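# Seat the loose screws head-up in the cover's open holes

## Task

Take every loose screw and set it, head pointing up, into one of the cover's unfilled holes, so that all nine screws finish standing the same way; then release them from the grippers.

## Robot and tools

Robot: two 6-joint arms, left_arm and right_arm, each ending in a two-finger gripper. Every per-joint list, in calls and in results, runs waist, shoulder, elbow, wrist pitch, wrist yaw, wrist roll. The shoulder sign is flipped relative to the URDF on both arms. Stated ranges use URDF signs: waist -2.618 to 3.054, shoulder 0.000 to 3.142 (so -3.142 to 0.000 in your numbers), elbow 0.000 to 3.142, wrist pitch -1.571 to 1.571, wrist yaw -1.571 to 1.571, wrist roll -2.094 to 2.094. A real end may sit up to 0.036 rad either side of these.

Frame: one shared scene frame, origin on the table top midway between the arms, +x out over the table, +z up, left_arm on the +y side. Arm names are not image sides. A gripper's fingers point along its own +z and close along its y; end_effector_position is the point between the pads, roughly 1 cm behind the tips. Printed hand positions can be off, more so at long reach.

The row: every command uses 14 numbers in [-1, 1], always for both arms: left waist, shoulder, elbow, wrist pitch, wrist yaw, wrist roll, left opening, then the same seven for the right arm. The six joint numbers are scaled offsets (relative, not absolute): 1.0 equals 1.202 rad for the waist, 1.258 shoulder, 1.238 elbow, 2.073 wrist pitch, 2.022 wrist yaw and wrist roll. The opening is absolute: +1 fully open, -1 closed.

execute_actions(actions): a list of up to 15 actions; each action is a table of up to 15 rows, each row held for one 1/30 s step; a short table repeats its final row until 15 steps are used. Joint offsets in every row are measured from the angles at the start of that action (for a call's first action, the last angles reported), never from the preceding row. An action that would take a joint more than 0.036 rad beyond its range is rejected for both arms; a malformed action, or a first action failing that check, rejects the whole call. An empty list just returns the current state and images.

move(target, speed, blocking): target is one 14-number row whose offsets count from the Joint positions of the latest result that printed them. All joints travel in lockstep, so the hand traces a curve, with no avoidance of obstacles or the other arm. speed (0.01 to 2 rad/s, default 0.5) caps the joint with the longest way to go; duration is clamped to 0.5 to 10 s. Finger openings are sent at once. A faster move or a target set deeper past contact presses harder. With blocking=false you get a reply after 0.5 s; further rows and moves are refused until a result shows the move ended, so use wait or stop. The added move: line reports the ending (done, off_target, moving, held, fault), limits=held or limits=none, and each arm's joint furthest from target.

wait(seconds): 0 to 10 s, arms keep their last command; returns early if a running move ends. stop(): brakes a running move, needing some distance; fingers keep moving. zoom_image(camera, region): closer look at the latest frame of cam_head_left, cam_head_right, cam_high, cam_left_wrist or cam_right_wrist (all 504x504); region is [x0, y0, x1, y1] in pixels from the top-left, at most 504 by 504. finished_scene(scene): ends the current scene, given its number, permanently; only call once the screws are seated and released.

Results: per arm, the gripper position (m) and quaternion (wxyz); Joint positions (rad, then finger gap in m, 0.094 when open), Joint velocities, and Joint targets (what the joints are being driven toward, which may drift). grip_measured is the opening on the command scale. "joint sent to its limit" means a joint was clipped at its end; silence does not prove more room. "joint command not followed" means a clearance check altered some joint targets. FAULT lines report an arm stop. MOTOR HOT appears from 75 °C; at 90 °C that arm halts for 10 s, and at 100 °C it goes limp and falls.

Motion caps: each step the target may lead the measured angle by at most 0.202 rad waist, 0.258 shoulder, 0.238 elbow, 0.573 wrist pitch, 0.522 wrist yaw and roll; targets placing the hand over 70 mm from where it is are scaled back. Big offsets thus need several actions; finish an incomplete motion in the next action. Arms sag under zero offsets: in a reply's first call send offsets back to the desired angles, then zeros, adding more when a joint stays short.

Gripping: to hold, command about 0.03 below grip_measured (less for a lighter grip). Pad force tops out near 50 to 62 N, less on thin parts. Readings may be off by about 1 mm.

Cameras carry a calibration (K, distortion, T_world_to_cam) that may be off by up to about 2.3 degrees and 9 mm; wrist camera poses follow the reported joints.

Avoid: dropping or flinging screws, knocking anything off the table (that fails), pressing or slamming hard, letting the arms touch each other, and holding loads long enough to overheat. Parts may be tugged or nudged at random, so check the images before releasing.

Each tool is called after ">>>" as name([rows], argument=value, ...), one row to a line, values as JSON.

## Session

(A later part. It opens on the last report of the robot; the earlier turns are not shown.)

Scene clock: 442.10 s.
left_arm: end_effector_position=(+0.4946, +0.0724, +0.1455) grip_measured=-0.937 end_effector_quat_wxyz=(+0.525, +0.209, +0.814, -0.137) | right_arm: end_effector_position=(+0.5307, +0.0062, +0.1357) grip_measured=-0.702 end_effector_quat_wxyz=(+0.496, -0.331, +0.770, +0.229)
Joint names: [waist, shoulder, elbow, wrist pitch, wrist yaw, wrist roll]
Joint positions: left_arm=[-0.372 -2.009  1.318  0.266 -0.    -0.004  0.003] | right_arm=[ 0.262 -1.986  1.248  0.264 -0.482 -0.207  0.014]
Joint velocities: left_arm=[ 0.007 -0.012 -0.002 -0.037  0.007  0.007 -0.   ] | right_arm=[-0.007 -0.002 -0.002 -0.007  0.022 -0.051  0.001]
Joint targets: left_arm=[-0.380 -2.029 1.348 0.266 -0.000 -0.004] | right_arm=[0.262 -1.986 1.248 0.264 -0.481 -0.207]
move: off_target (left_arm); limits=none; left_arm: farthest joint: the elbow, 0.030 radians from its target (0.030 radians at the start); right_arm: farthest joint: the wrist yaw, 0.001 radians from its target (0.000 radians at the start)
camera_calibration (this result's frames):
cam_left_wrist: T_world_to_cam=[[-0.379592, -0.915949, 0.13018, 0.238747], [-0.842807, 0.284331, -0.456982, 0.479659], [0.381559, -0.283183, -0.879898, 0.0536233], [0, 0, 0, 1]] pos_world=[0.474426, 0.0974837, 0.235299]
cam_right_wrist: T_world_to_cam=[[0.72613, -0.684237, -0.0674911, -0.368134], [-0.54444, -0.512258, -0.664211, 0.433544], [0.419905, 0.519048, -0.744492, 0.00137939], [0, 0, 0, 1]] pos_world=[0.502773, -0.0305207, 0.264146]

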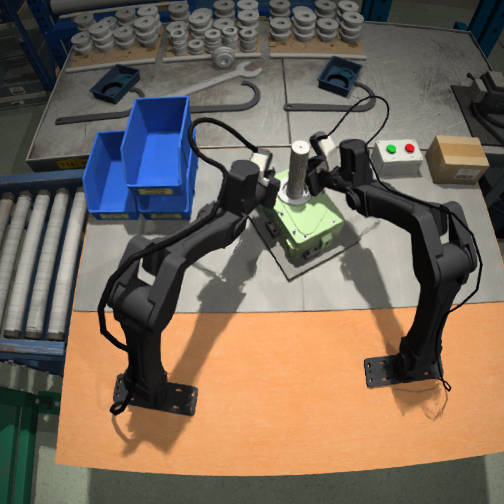

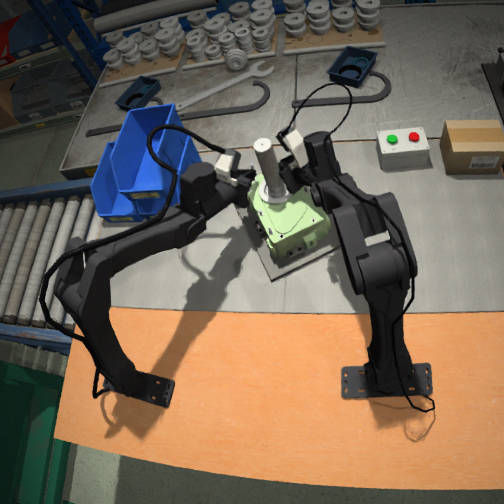

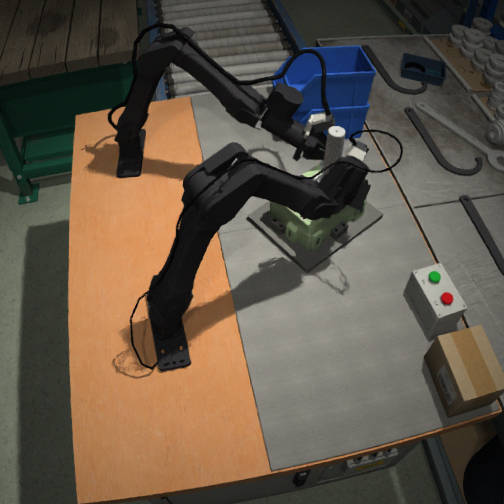

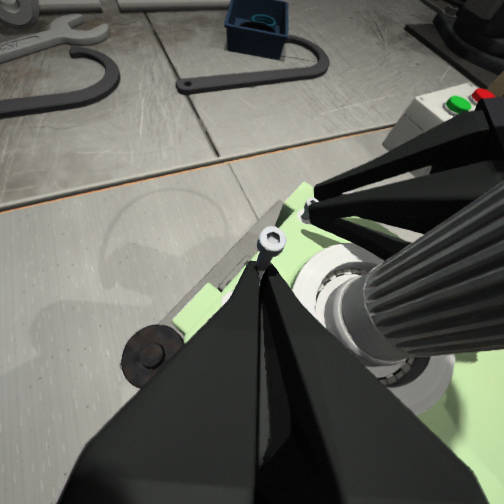

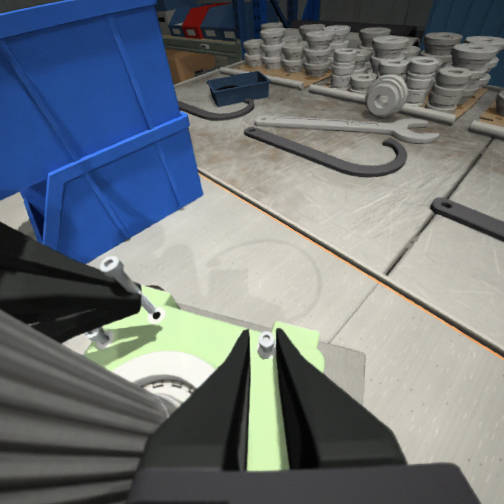

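>>> zoom_image(camera="cam_head_right", region=[225,150,295,220])

>>> zoom_image(camera="cam_left_wrist", region=[170,240,290,360])

Region (225, 150, 295, 220) of cam_head_right's 504x504 image, scaled by 7.200, with more detail than that image has.

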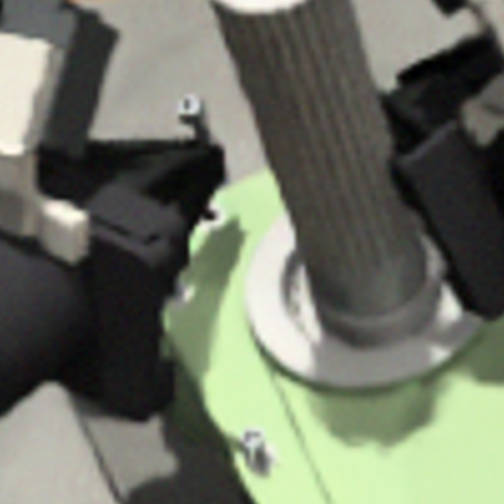

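Region (170, 240, 290, 360) of cam_left_wrist's 504x504 image, scaled by 4.200, with more detail than that image has.

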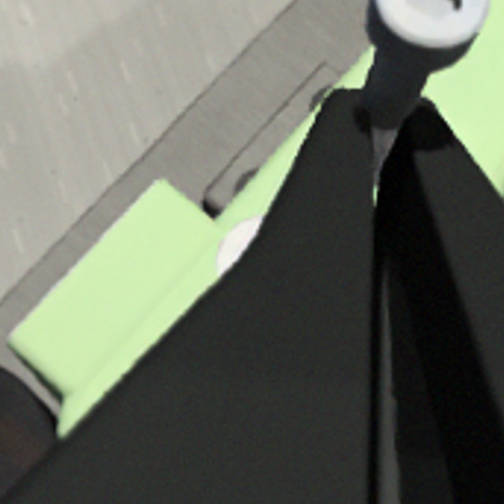

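>>> move(target=[0,-0.024,0.024,0,0,0,-0.97,0,0,0,0,0,0,-0.7], speed=0.02)

>>> zoom_image(camera="cam_right_wrist", region=[70,230,190,350])

Scene clock: 470.30 s.
left_arm: end_effector_position=(+0.4949, +0.0722, +0.1356) grip_measured=-0.937 end_effector_quat_wxyz=(+0.518, +0.210, +0.818, -0.135) | right_arm: end_effector_position=(+0.5307, +0.0062, +0.1357) grip_measured=-0.702 end_effector_quat_wxyz=(+0.496, -0.331, +0.770, +0.229)
Joint names: [waist, shoulder, elbow, wrist pitch, wrist yaw, wrist roll]
Joint positions: left_arm=[-0.372 -2.026  1.318  0.266 -0.    -0.004  0.003] | right_arm=[ 0.262 -1.986  1.248  0.264 -0.482 -0.207  0.014]
Joint velocities: left_arm=[-0.017  0.007  0.002  0.022 -0.037  0.007 -0.001] | right_arm=[ 0.002  0.007  0.007 -0.051  0.066  0.022  0.   ]
Joint targets: left_arm=[-0.372 -2.039 1.348 0.266 -0.000 -0.004] | right_arm=[0.262 -1.986 1.248 0.264 -0.482 -0.207]
move: off_target (left_arm); limits=none; left_arm: farthest joint: the elbow, 0.030 radians from its target (0.030 radians at the start); right_arm: farthest joint: the waist, 0.000 radians from its target (0.000 radians at the start)
camera_calibration (this result's frames):
cam_left_wrist: T_world_to_cam=[[-0.37761, -0.91705, 0.128177, 0.239367], [-0.849698, 0.28816, -0.441562, 0.4765], [0.367999, -0.27565, -0.888028, 0.0519787], [0, 0, 0, 1]] pos_world=[0.47614, 0.096531, 0.225881]
cam_right_wrist: T_world_to_cam=[[0.72613, -0.684237, -0.0674911, -0.368134], [-0.54444, -0.512258, -0.664211, 0.433544], [0.419905, 0.519048, -0.744492, 0.00137939], [0, 0, 0, 1]] pos_world=[0.502773, -0.0305207, 0.264146]

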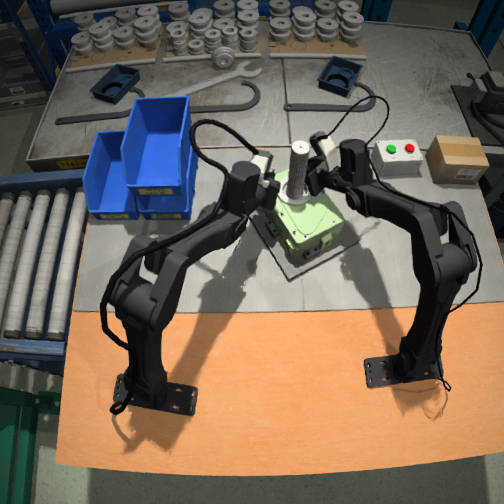

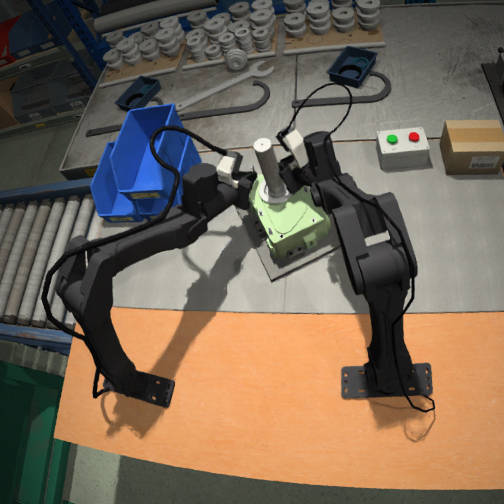

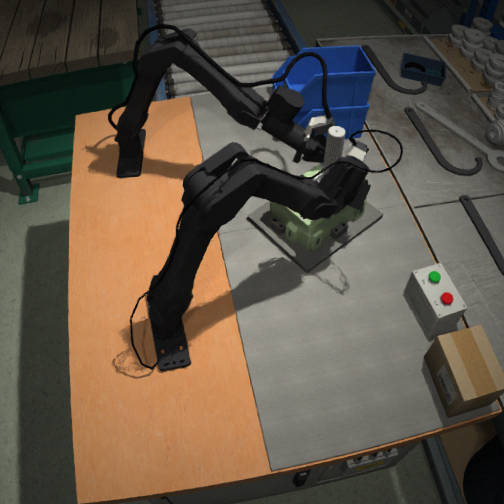

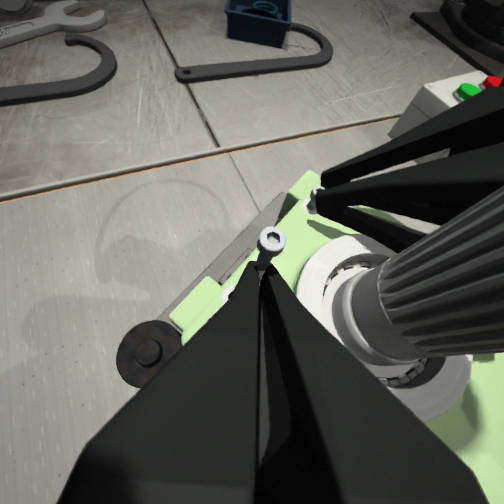

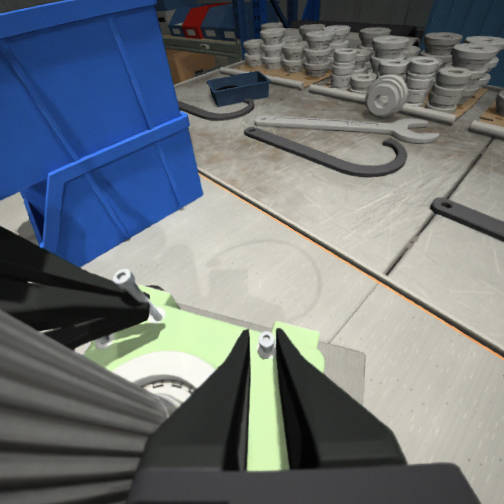

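Region (70, 230, 190, 350) of cam_right_wrist's 504x504 image, scaled by 4.200, with more detail than that image has.

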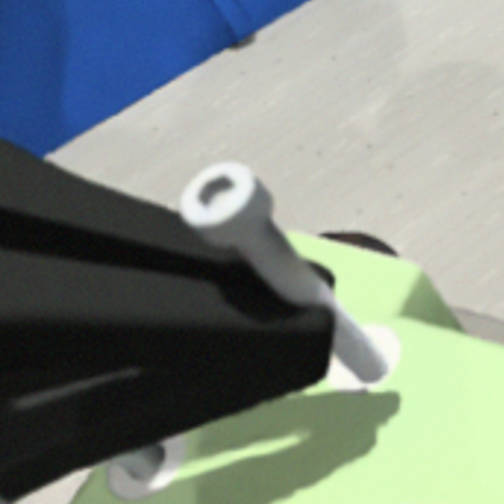

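>>> move(target=[0.014,0,0.024,0,0,0,-0.97,0,0,0,0,0,0,-0.7], speed=0.02)

>>> move(target=[0,-0.019,0.024,0,0,0,-0.97,0,0,0,0,0,0,-0.7], speed=0.02)

>>> zoom_image(camera="cam_right_wrist", region=[70,230,190,350])

Scene clock: 481.47 s.
left_arm: end_effector_position=(+0.4972, +0.0763, +0.1356) grip_measured=-0.937 end_effector_quat_wxyz=(+0.518, +0.207, +0.819, -0.133) | right_arm: end_effector_position=(+0.5307, +0.0062, +0.1357) grip_measured=-0.702 end_effector_quat_wxyz=(+0.496, -0.331, +0.770, +0.229)
Joint names: [waist, shoulder, elbow, wrist pitch, wrist yaw, wrist roll]
Joint positions: left_arm=[-0.364 -2.026  1.318  0.266 -0.    -0.004  0.003] | right_arm=[ 0.262 -1.986  1.248  0.264 -0.482 -0.207  0.014]
Joint velocities: left_arm=[ 0.012 -0.017 -0.027 -0.081 -0.066 -0.037 -0.   ] | right_arm=[ 0.002  0.002  0.002  0.007 -0.051 -0.007 -0.   ]
Joint targets: left_arm=[-0.356 -2.026 1.348 0.266 -0.000 -0.004] | right_arm=[0.262 -1.986 1.248 0.264 -0.482 -0.207]
move: off_target (left_arm); limits=none; left_arm: farthest joint: the elbow, 0.030 radians from its target (0.030 radians at the start); right_arm: farthest joint: the waist, 0.000 radians from its target (0.000 radians at the start)
camera_calibration (this result's frames):
cam_left_wrist: T_world_to_cam=[[-0.370252, -0.920046, 0.128177, 0.240563], [-0.85198, 0.281344, -0.441562, 0.478885], [0.370195, -0.272693, -0.888028, 0.0509654], [0, 0, 0, 1]] pos_world=[0.478202, 0.100495, 0.225881]
cam_right_wrist: T_world_to_cam=[[0.72613, -0.684237, -0.0674911, -0.368134], [-0.54444, -0.512258, -0.664211, 0.433544], [0.419905, 0.519048, -0.744492, 0.00137939], [0, 0, 0, 1]] pos_world=[0.502773, -0.0305207, 0.264146]

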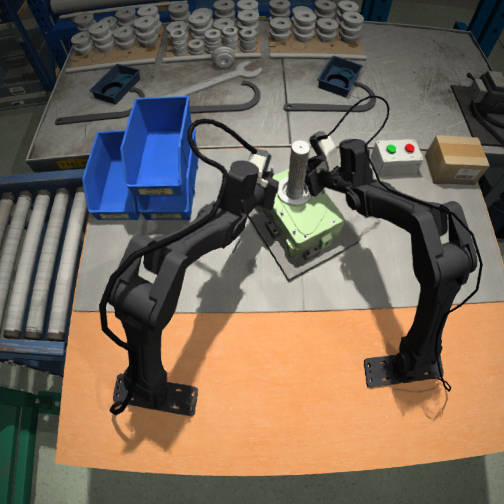

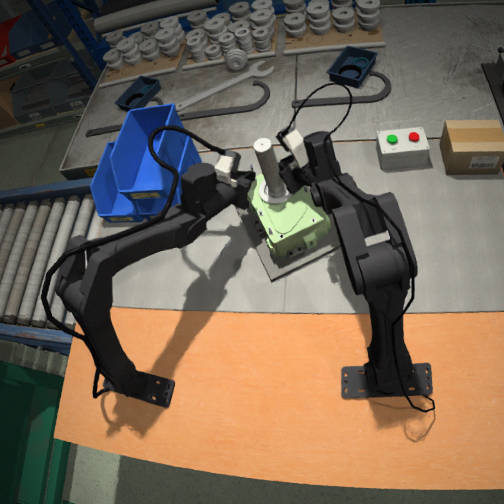

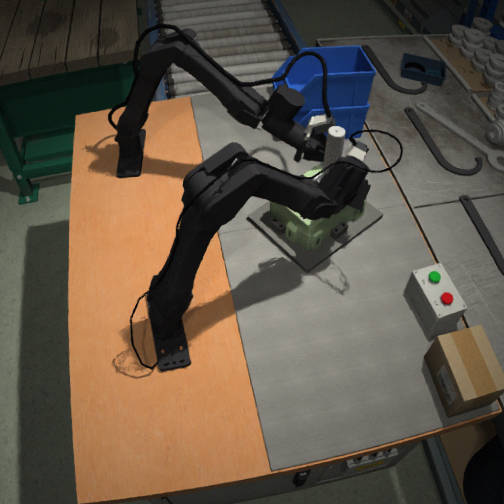

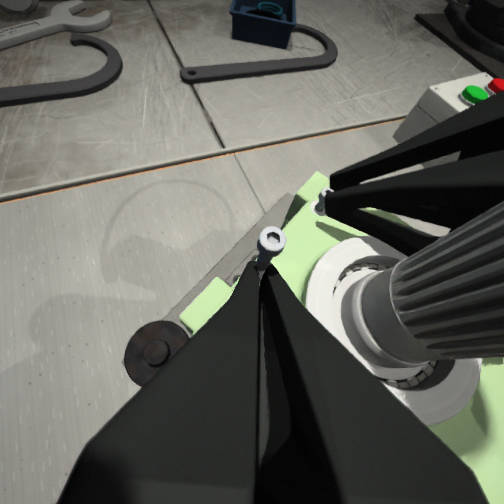

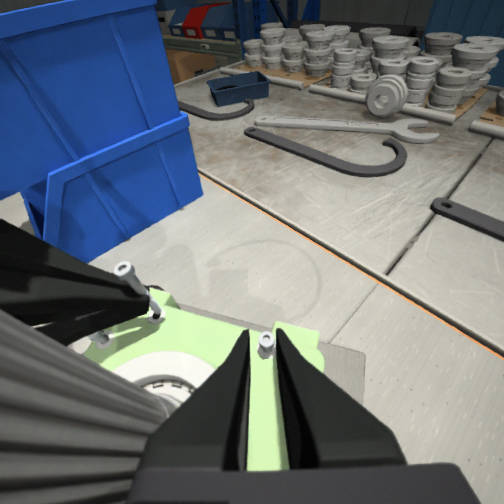

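Scene clock: 483.30 s.
left_arm: end_effector_position=(+0.4979, +0.0759, +0.1311) grip_measured=-0.937 end_effector_quat_wxyz=(+0.515, +0.208, +0.821, -0.132) | right_arm: end_effector_position=(+0.5307, +0.0062, +0.1357) grip_measured=-0.702 end_effector_quat_wxyz=(+0.496, -0.331, +0.770, +0.229)
Joint names: [waist, shoulder, elbow, wrist pitch, wrist yaw, wrist roll]
Joint positions: left_arm=[-0.364 -2.036  1.32   0.268 -0.    -0.004  0.003] | right_arm=[ 0.262 -1.986  1.248  0.264 -0.482 -0.207  0.014]
Joint velocities: left_arm=[-0.002  0.002  0.022  0.022 -0.051 -0.022 -0.001] | right_arm=[-0.002  0.002  0.012 -0.11  -0.066  0.081  0.001]
Joint targets: left_arm=[-0.364 -2.050 1.348 0.266 -0.000 -0.004] | right_arm=[0.262 -1.986 1.248 0.264 -0.482 -0.207]
move: off_target (left_arm); limits=none; left_arm: farthest joint: the elbow, 0.027 radians from its target (0.030 radians at the start); right_arm: farthest joint: the waist, 0.000 radians from its target (0.000 radians at the start)
camera_calibration (this result's frames):
cam_left_wrist: T_world_to_cam=[[-0.369524, -0.920443, 0.127426, 0.240806], [-0.854477, 0.282705, -0.435828, 0.478028], [0.36513, -0.269932, -0.890964, 0.0493252], [0, 0, 0, 1]] pos_world=[0.479438, 0.0998216, 0.2216]
cam_right_wrist: T_world_to_cam=[[0.72613, -0.684237, -0.0674911, -0.368134], [-0.54444, -0.512258, -0.664211, 0.433544], [0.419905, 0.519048, -0.744492, 0.00137939], [0, 0, 0, 1]] pos_world=[0.502773, -0.0305207, 0.264146]

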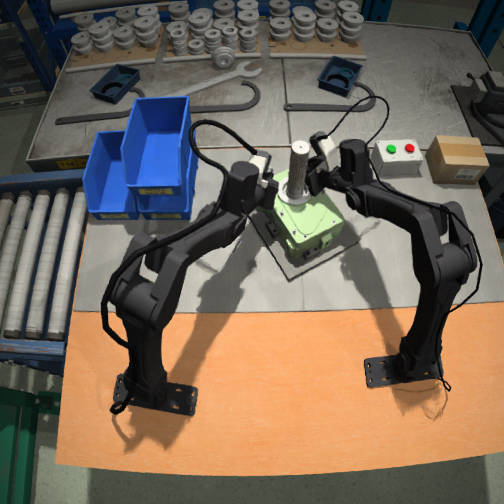

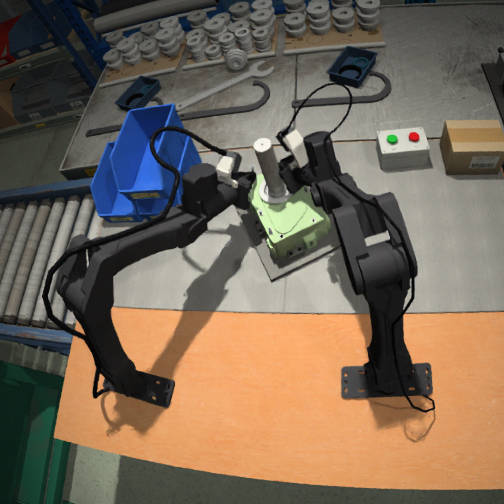

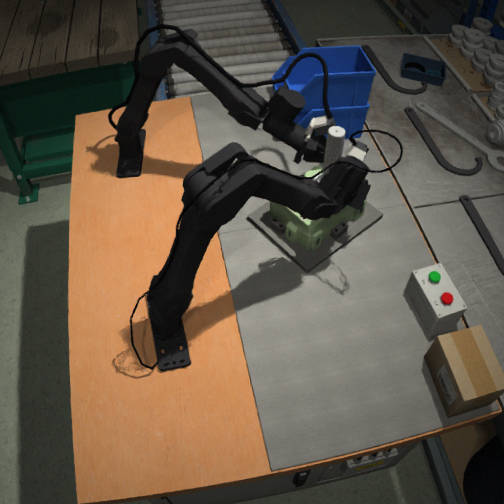

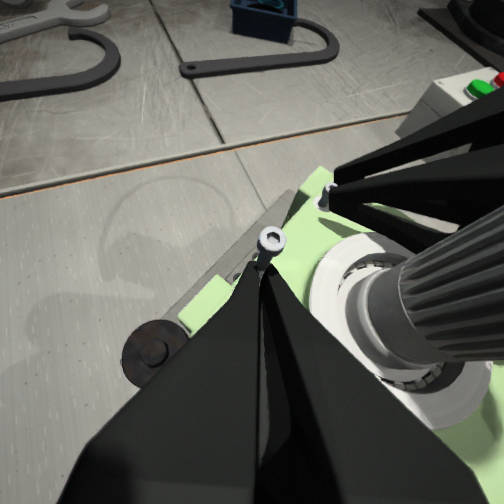

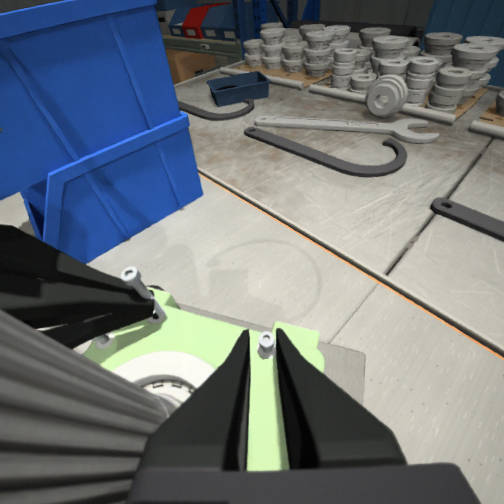

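Region (70, 230, 190, 350) of cam_right_wrist's 504x504 image, scaled by 4.200, with more detail than that image has.

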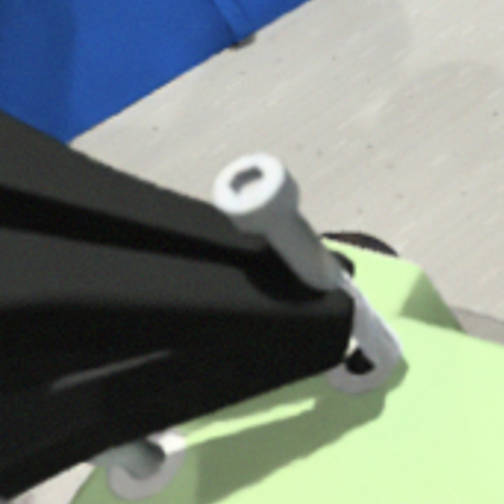

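>>> move(target=[0,0.037,0.02,0,0,0,-0.97,0,0,0,0,0,0,-0.7], speed=0.04)

>>> move(target=[0,0,-0.028,0,0,0,-0.97,0,0,0,0,0,0,-0.7], speed=0.02)

>>> zoom_image(camera="cam_right_wrist", region=[70,230,190,350])

Scene clock: 494.07 s.
left_arm: end_effector_position=(+0.4975, +0.0762, +0.1441) grip_measured=-0.937 end_effector_quat_wxyz=(+0.525, +0.206, +0.815, -0.135) | right_arm: end_effector_position=(+0.5307, +0.0062, +0.1357) grip_measured=-0.702 end_effector_quat_wxyz=(+0.496, -0.331, +0.770, +0.229)
Joint names: [waist, shoulder, elbow, wrist pitch, wrist yaw, wrist roll]
Joint positions: left_arm=[-0.364 -2.014  1.32   0.268 -0.    -0.004  0.003] | right_arm=[ 0.262 -1.986  1.248  0.264 -0.482 -0.207  0.014]
Joint velocities: left_arm=[-0.012  0.002  0.007  0.007 -0.022 -0.037  0.   ] | right_arm=[-0.002  0.007 -0.002 -0.007 -0.022  0.007 -0.001]
Joint targets: left_arm=[-0.364 -1.990 1.345 0.268 -0.000 -0.004] | right_arm=[0.262 -1.986 1.248 0.264 -0.482 -0.207]
move: off_target (left_arm); limits=none; left_arm: farthest joint: the shoulder, 0.024 radians from its target (0.047 radians at the start); right_arm: farthest joint: the waist, 0.000 radians from its target (0.000 radians at the start)
camera_calibration (this result's frames):
cam_left_wrist: T_world_to_cam=[[-0.372111, -0.919032, 0.13005, 0.240006], [-0.845516, 0.27782, -0.455981, 0.482115], [0.382931, -0.279635, -0.880436, 0.051437], [0, 0, 0, 1]] pos_world=[0.477248, 0.101015, 0.23391]
cam_right_wrist: T_world_to_cam=[[0.72613, -0.684237, -0.0674911, -0.368134], [-0.54444, -0.512258, -0.664211, 0.433544], [0.419905, 0.519048, -0.744492, 0.00137939], [0, 0, 0, 1]] pos_world=[0.502773, -0.0305207, 0.264146]

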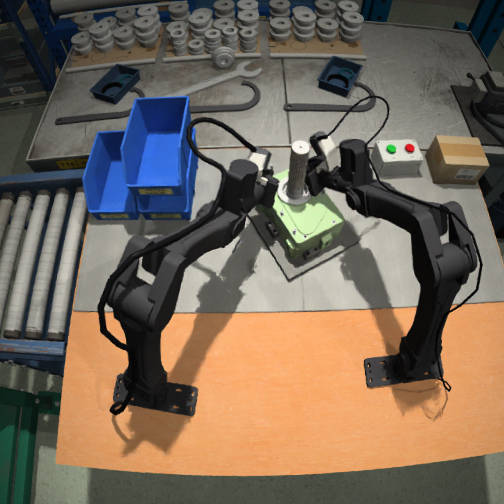

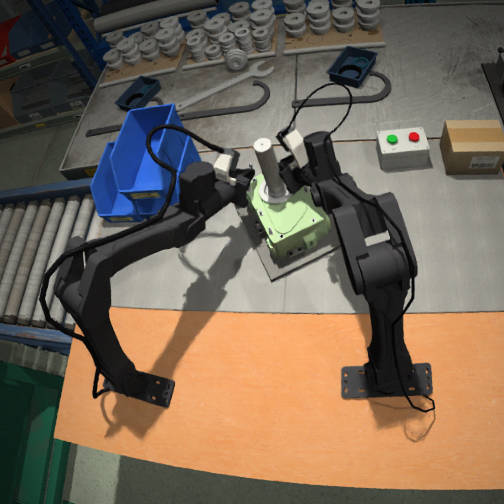

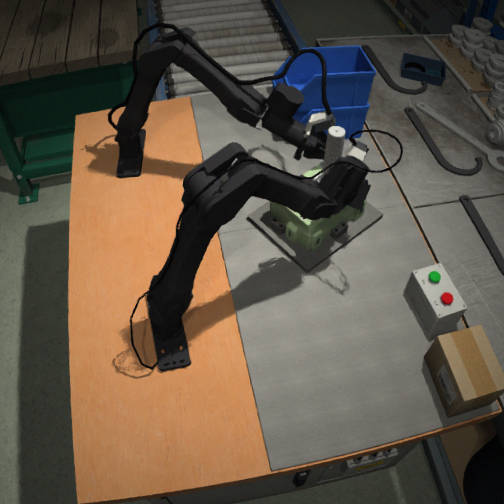

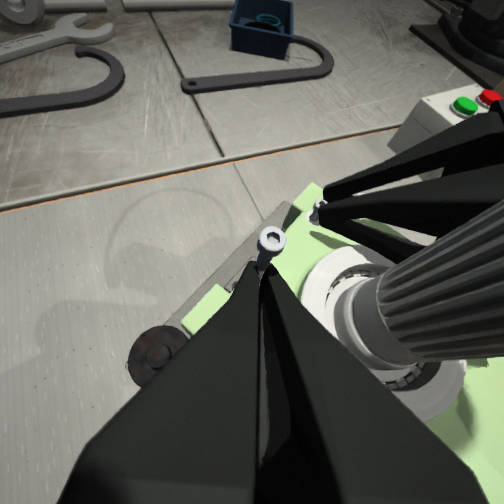

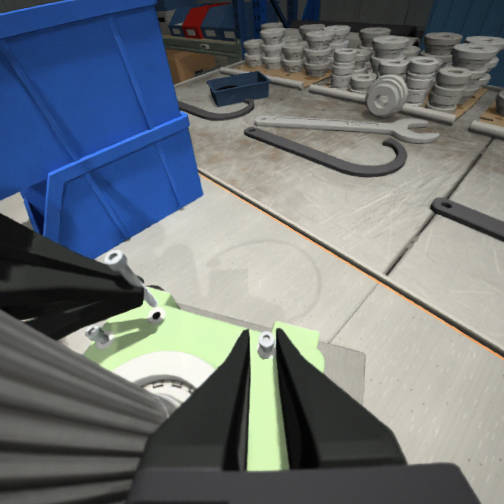

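Scene clock: 496.07 s.
left_arm: end_effector_position=(+0.4937, +0.0782, +0.1351) grip_measured=-0.937 end_effector_quat_wxyz=(+0.517, +0.207, +0.820, -0.133) | right_arm: end_effector_position=(+0.5307, +0.0062, +0.1357) grip_measured=-0.702 end_effector_quat_wxyz=(+0.496, -0.331, +0.770, +0.229)
Joint names: [waist, shoulder, elbow, wrist pitch, wrist yaw, wrist roll]
Joint positions: left_arm=[-0.364 -2.014  1.3    0.268 -0.    -0.004  0.003] | right_arm=[ 0.262 -1.986  1.248  0.264 -0.482 -0.207  0.014]
Joint velocities: left_arm=[ 0.007 -0.002 -0.002  0.007  0.051 -0.022  0.001] | right_arm=[ 0.012 -0.002  0.002 -0.007  0.022  0.007 -0.   ]
Joint targets: left_arm=[-0.364 -2.014 1.286 0.267 -0.000 -0.004] | right_arm=[0.262 -1.986 1.248 0.264 -0.482 -0.207]
move: done; limits=none; left_arm: farthest joint: the elbow, 0.015 radians from its target (0.035 radians at the start); right_arm: farthest joint: the waist, 0.000 radians from its target (0.000 radians at the start)
camera_calibration (this result's frames):
cam_left_wrist: T_world_to_cam=[[-0.369866, -0.920256, 0.12778, 0.240952], [-0.853306, 0.282067, -0.438528, 0.475411], [0.367516, -0.271232, -0.889587, 0.0537809], [0, 0, 0, 1]] pos_world=[0.475026, 0.102227, 0.225535]
cam_right_wrist: T_world_to_cam=[[0.72613, -0.684237, -0.0674911, -0.368134], [-0.54444, -0.512258, -0.664211, 0.433544], [0.419905, 0.519048, -0.744492, 0.00137939], [0, 0, 0, 1]] pos_world=[0.502773, -0.0305207, 0.264146]

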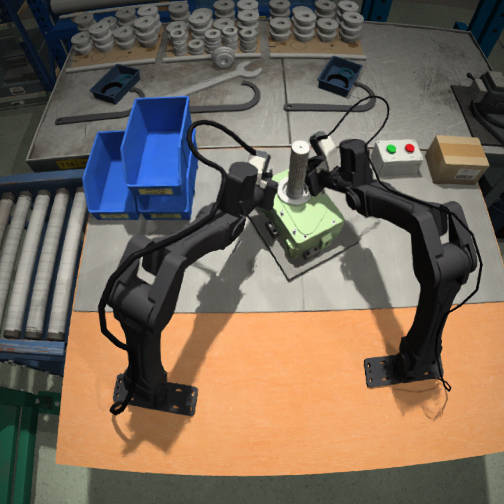

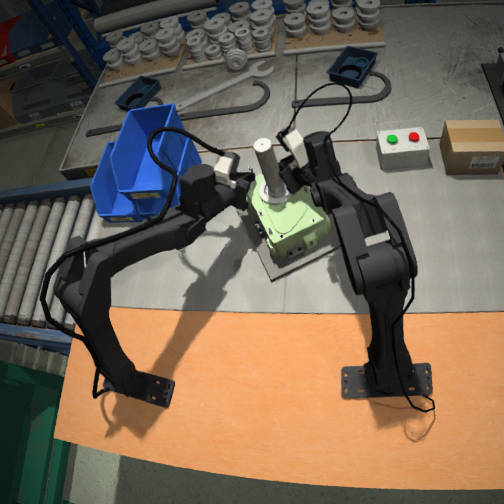

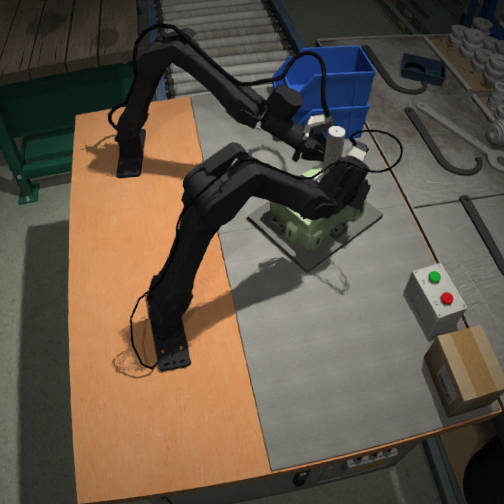

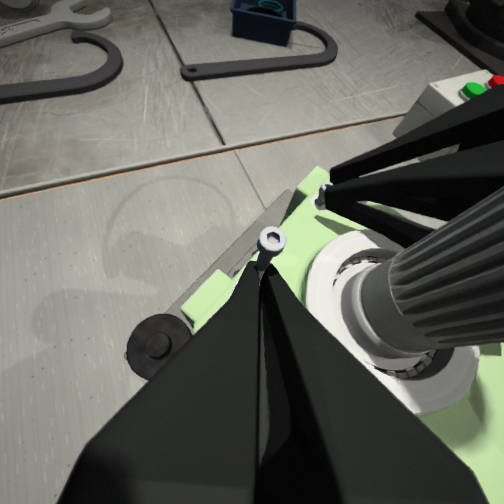

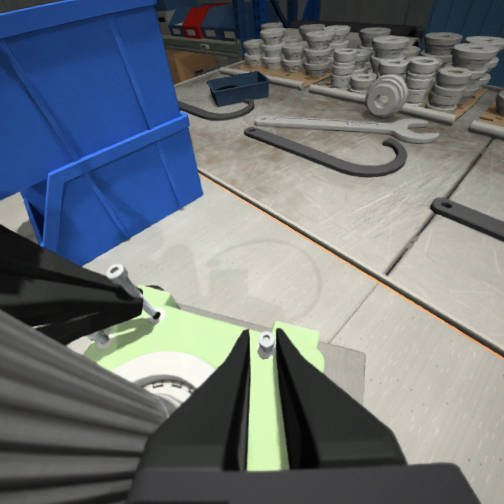

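Region (70, 230, 190, 350) of cam_right_wrist's 504x504 image, scaled by 4.200, with more detail than that image has.

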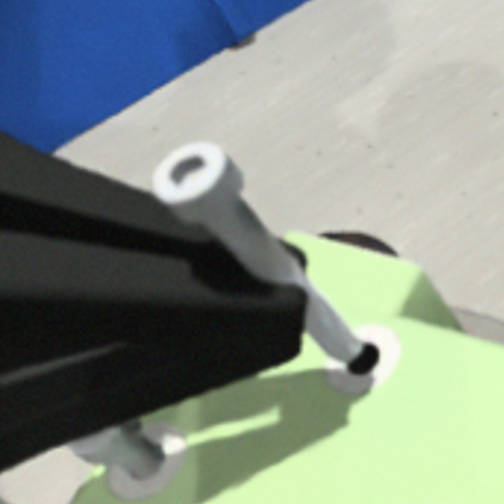

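>>> move(target=[0,-0.025,0,0,0,0,-0.97,0,0,0,0,0,0,-0.7], speed=0.02)

>>> zoom_image(camera="cam_right_wrist", region=[70,230,190,350])

Scene clock: 502.00 s.
left_arm: end_effector_position=(+0.4941, +0.0780, +0.1304) grip_measured=-0.937 end_effector_quat_wxyz=(+0.514, +0.208, +0.822, -0.132) | right_arm: end_effector_position=(+0.5307, +0.0062, +0.1357) grip_measured=-0.702 end_effector_quat_wxyz=(+0.496, -0.331, +0.770, +0.229)
Joint names: [waist, shoulder, elbow, wrist pitch, wrist yaw, wrist roll]
Joint positions: left_arm=[-0.364 -2.023  1.3    0.271 -0.    -0.004  0.003] | right_arm=[ 0.262 -1.986  1.248  0.264 -0.482 -0.207  0.014]
Joint velocities: left_arm=[ 0.002 -0.002 -0.022 -0.022 -0.037 -0.007 -0.001] | right_arm=[-0.002  0.022 -0.002  0.037  0.022  0.007 -0.001]
Joint targets: left_arm=[-0.364 -2.045 1.300 0.268 -0.000 -0.004] | right_arm=[0.262 -1.986 1.248 0.264 -0.482 -0.207]
move: off_target (left_arm); limits=none; left_arm: farthest joint: the shoulder, 0.022 radians from its target (0.032 radians at the start); right_arm: farthest joint: the waist, 0.000 radians from its target (0.000 radians at the start)
camera_calibration (this result's frames):
cam_left_wrist: T_world_to_cam=[[-0.369141, -0.920652, 0.127027, 0.241267], [-0.855787, 0.283419, -0.432785, 0.47414], [0.362442, -0.268467, -0.892503, 0.0520816], [0, 0, 0, 1]] pos_world=[0.475948, 0.101724, 0.221036]
cam_right_wrist: T_world_to_cam=[[0.72613, -0.684237, -0.0674911, -0.368134], [-0.54444, -0.512258, -0.664211, 0.433544], [0.419905, 0.519048, -0.744492, 0.00137939], [0, 0, 0, 1]] pos_world=[0.502773, -0.0305207, 0.264146]

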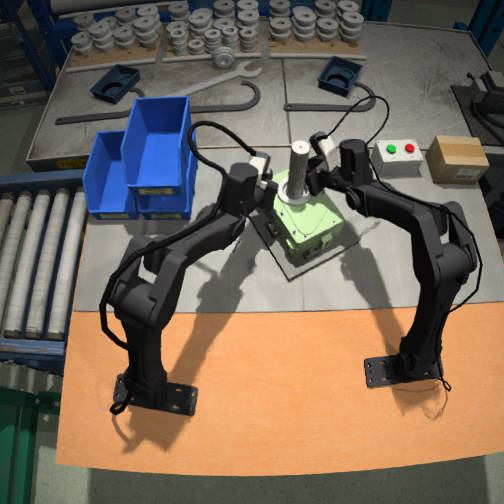

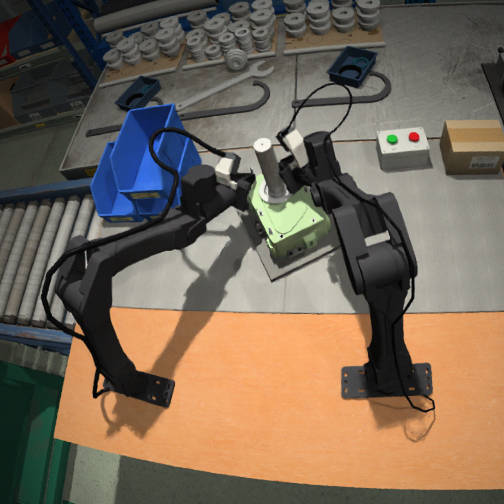

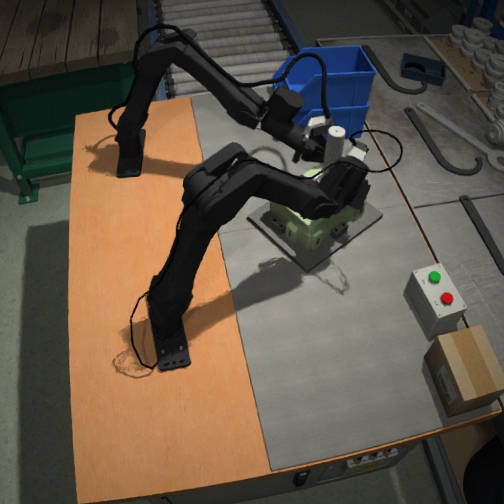

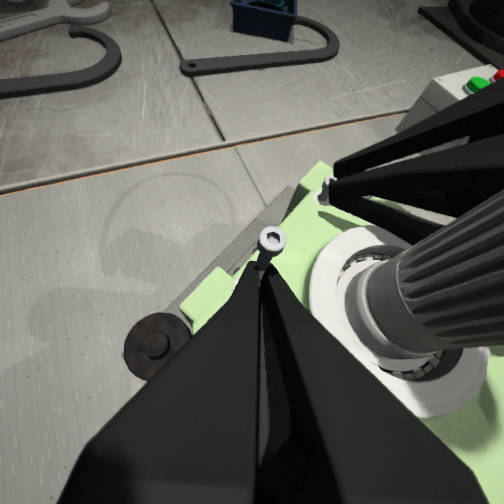

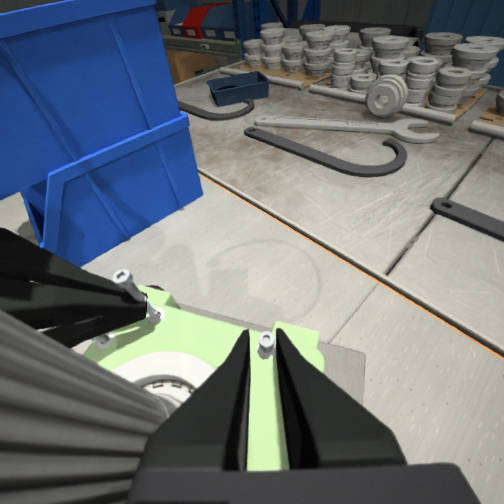

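Region (70, 230, 190, 350) of cam_right_wrist's 504x504 image, scaled by 4.200, with more detail than that image has.

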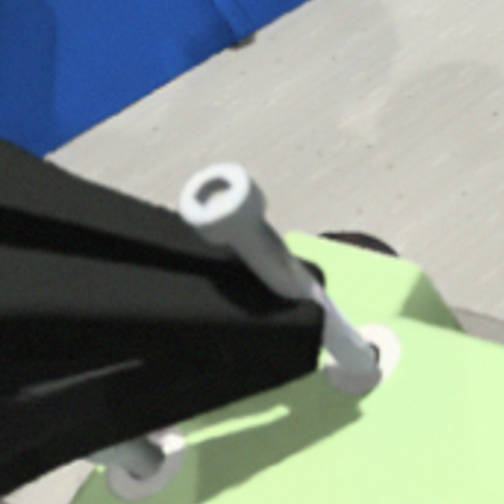

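Tip slightly near camera; nudge yaw negative (counter-clockwise) ~2 mm.

>>> move(target=[0,-0.008,0,0,-0.012,0,-0.97,0,0,0,0,0,0,-0.7], speed=0.02)

>>> move(target=[0,-0.02,0,0,0,0,-0.97,0,0,0,0,0,0,-0.7], speed=0.02)

>>> zoom_image(camera="cam_right_wrist", region=[70,230,190,350])

Scene clock: 508.97 s.
left_arm: end_effector_position=(+0.4952, +0.0799, +0.1306) grip_measured=-0.937 end_effector_quat_wxyz=(+0.516, +0.205, +0.822, -0.127) | right_arm: end_effector_position=(+0.5307, +0.0062, +0.1357) grip_measured=-0.702 end_effector_quat_wxyz=(+0.496, -0.331, +0.770, +0.229)
Joint names: [waist, shoulder, elbow, wrist pitch, wrist yaw, wrist roll]
Joint positions: left_arm=[-0.364 -2.023  1.3    0.271 -0.012 -0.004  0.003] | right_arm=[ 0.262 -1.986  1.248  0.264 -0.482 -0.207  0.014]
Joint velocities: left_arm=[-0.002 -0.002 -0.002 -0.051  0.037 -0.007  0.001] | right_arm=[ 0.007 -0.012 -0.002 -0.095  0.007  0.022 -0.001]
Joint targets: left_arm=[-0.364 -2.033 1.300 0.271 -0.025 -0.004] | right_arm=[0.262 -1.986 1.248 0.264 -0.482 -0.207]
move: done; limits=none; left_arm: farthest joint: the wrist yaw, 0.012 radians from its target (0.024 radians at the start); right_arm: farthest joint: the waist, 0.000 radians from its target (0.000 radians at the start)
camera_calibration (this result's frames):
cam_left_wrist: T_world_to_cam=[[-0.359405, -0.925189, 0.121873, 0.239593], [-0.857462, 0.275881, -0.434337, 0.476264], [0.368222, -0.260605, -0.892467, 0.0488482], [0, 0, 0, 1]] pos_world=[0.476502, 0.103007, 0.221254]
cam_right_wrist: T_world_to_cam=[[0.72613, -0.684237, -0.0674911, -0.368134], [-0.54444, -0.512258, -0.664211, 0.433544], [0.419905, 0.519048, -0.744492, 0.00137939], [0, 0, 0, 1]] pos_world=[0.502773, -0.0305207, 0.264146]

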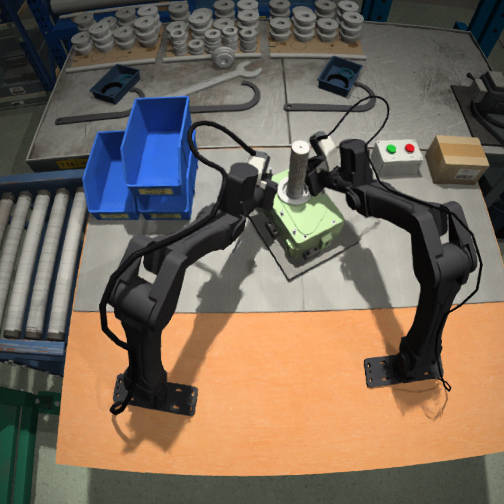

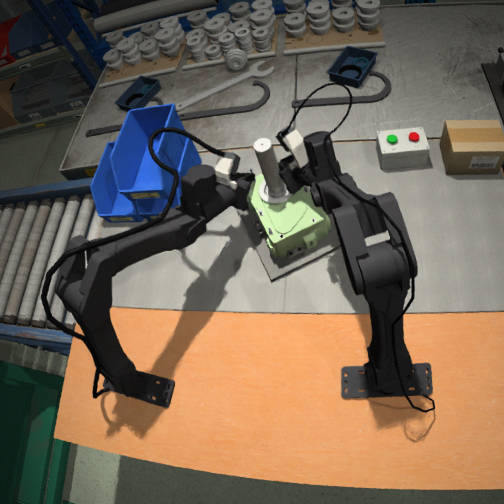

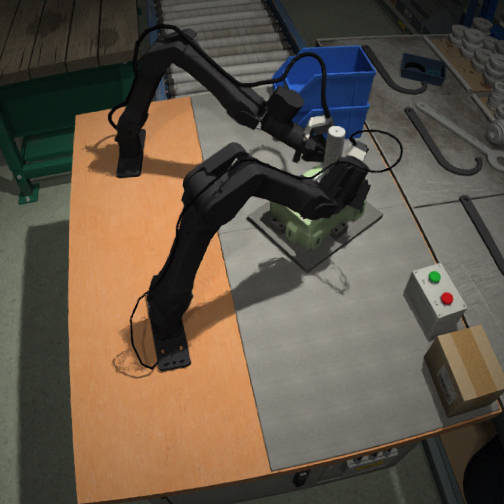

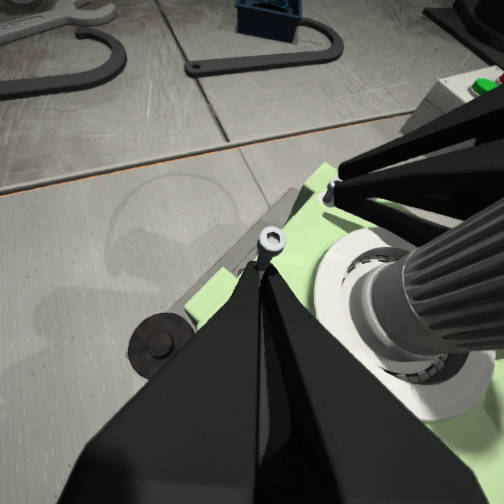

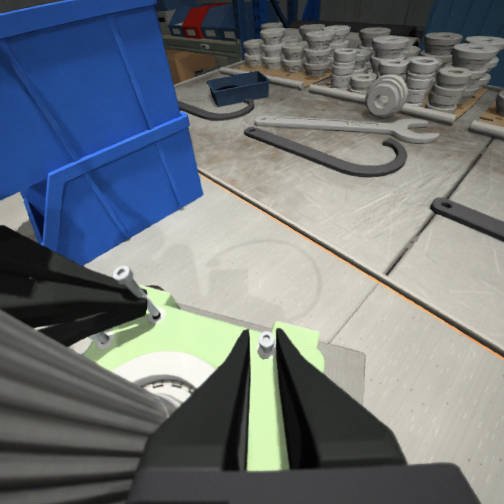

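Scene clock: 510.43 s.
left_arm: end_effector_position=(+0.4952, +0.0799, +0.1306) grip_measured=-0.937 end_effector_quat_wxyz=(+0.516, +0.205, +0.822, -0.127) | right_arm: end_effector_position=(+0.5307, +0.0062, +0.1357) grip_measured=-0.702 end_effector_quat_wxyz=(+0.496, -0.331, +0.770, +0.229)
Joint names: [waist, shoulder, elbow, wrist pitch, wrist yaw, wrist roll]
Joint positions: left_arm=[-0.364 -2.023  1.3    0.271 -0.012 -0.004  0.003] | right_arm=[ 0.262 -1.986  1.248  0.264 -0.482 -0.207  0.014]
Joint velocities: left_arm=[ 0.002  0.002  0.027 -0.007 -0.037 -0.007  0.   ] | right_arm=[-0.017 -0.007 -0.017  0.022 -0.095  0.022 -0.001]
Joint targets: left_arm=[-0.364 -2.048 1.300 0.271 -0.012 -0.004] | right_arm=[0.262 -1.986 1.248 0.264 -0.482 -0.207]
move: off_target (left_arm); limits=none; left_arm: farthest joint: the shoulder, 0.025 radians from its target (0.025 radians at the start); right_arm: farthest joint: the waist, 0.000 radians from its target (0.000 radians at the start)
camera_calibration (this result's frames):
cam_left_wrist: T_world_to_cam=[[-0.359405, -0.925189, 0.121873, 0.239593], [-0.857462, 0.275881, -0.434337, 0.476264], [0.368222, -0.260605, -0.892467, 0.0488482], [0, 0, 0, 1]] pos_world=[0.476502, 0.103007, 0.221254]
cam_right_wrist: T_world_to_cam=[[0.72613, -0.684237, -0.0674911, -0.368134], [-0.54444, -0.512258, -0.664211, 0.433544], [0.419905, 0.519048, -0.744492, 0.00137939], [0, 0, 0, 1]] pos_world=[0.502773, -0.0305207, 0.264146]

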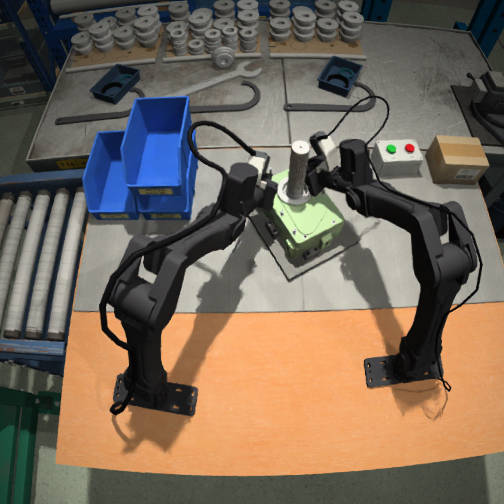

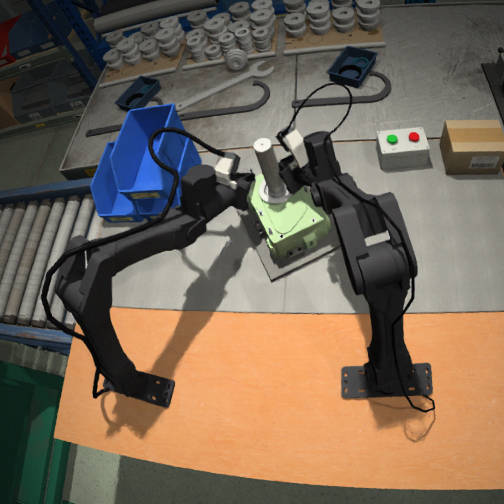

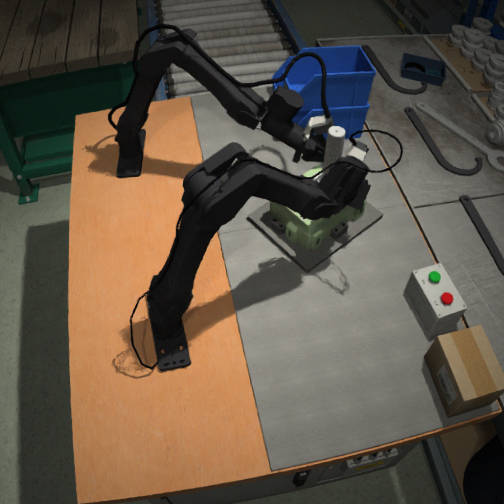

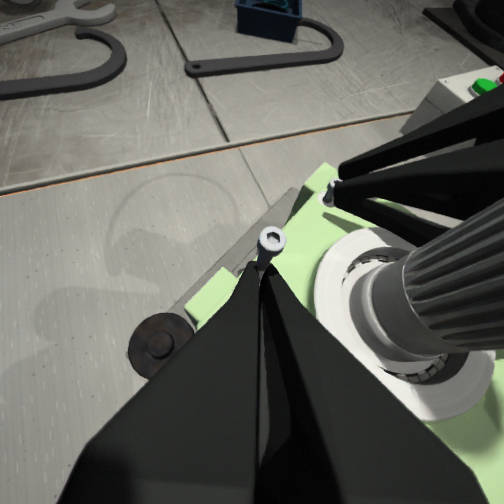

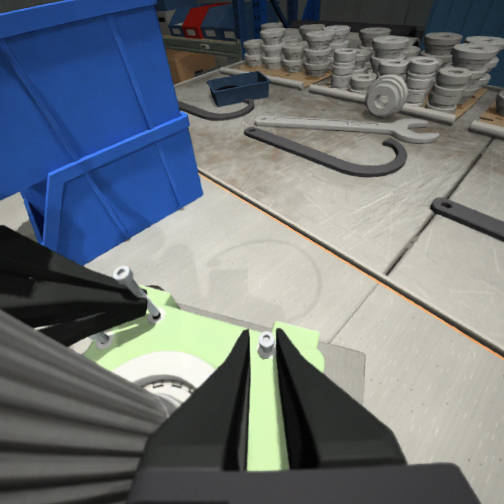

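Region (70, 230, 190, 350) of cam_right_wrist's 504x504 image, scaled by 4.200, with more detail than that image has.

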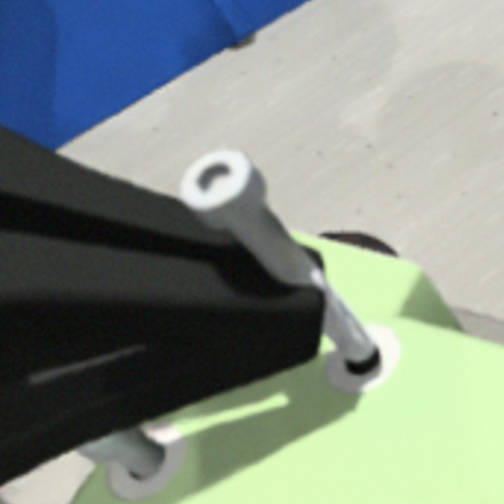

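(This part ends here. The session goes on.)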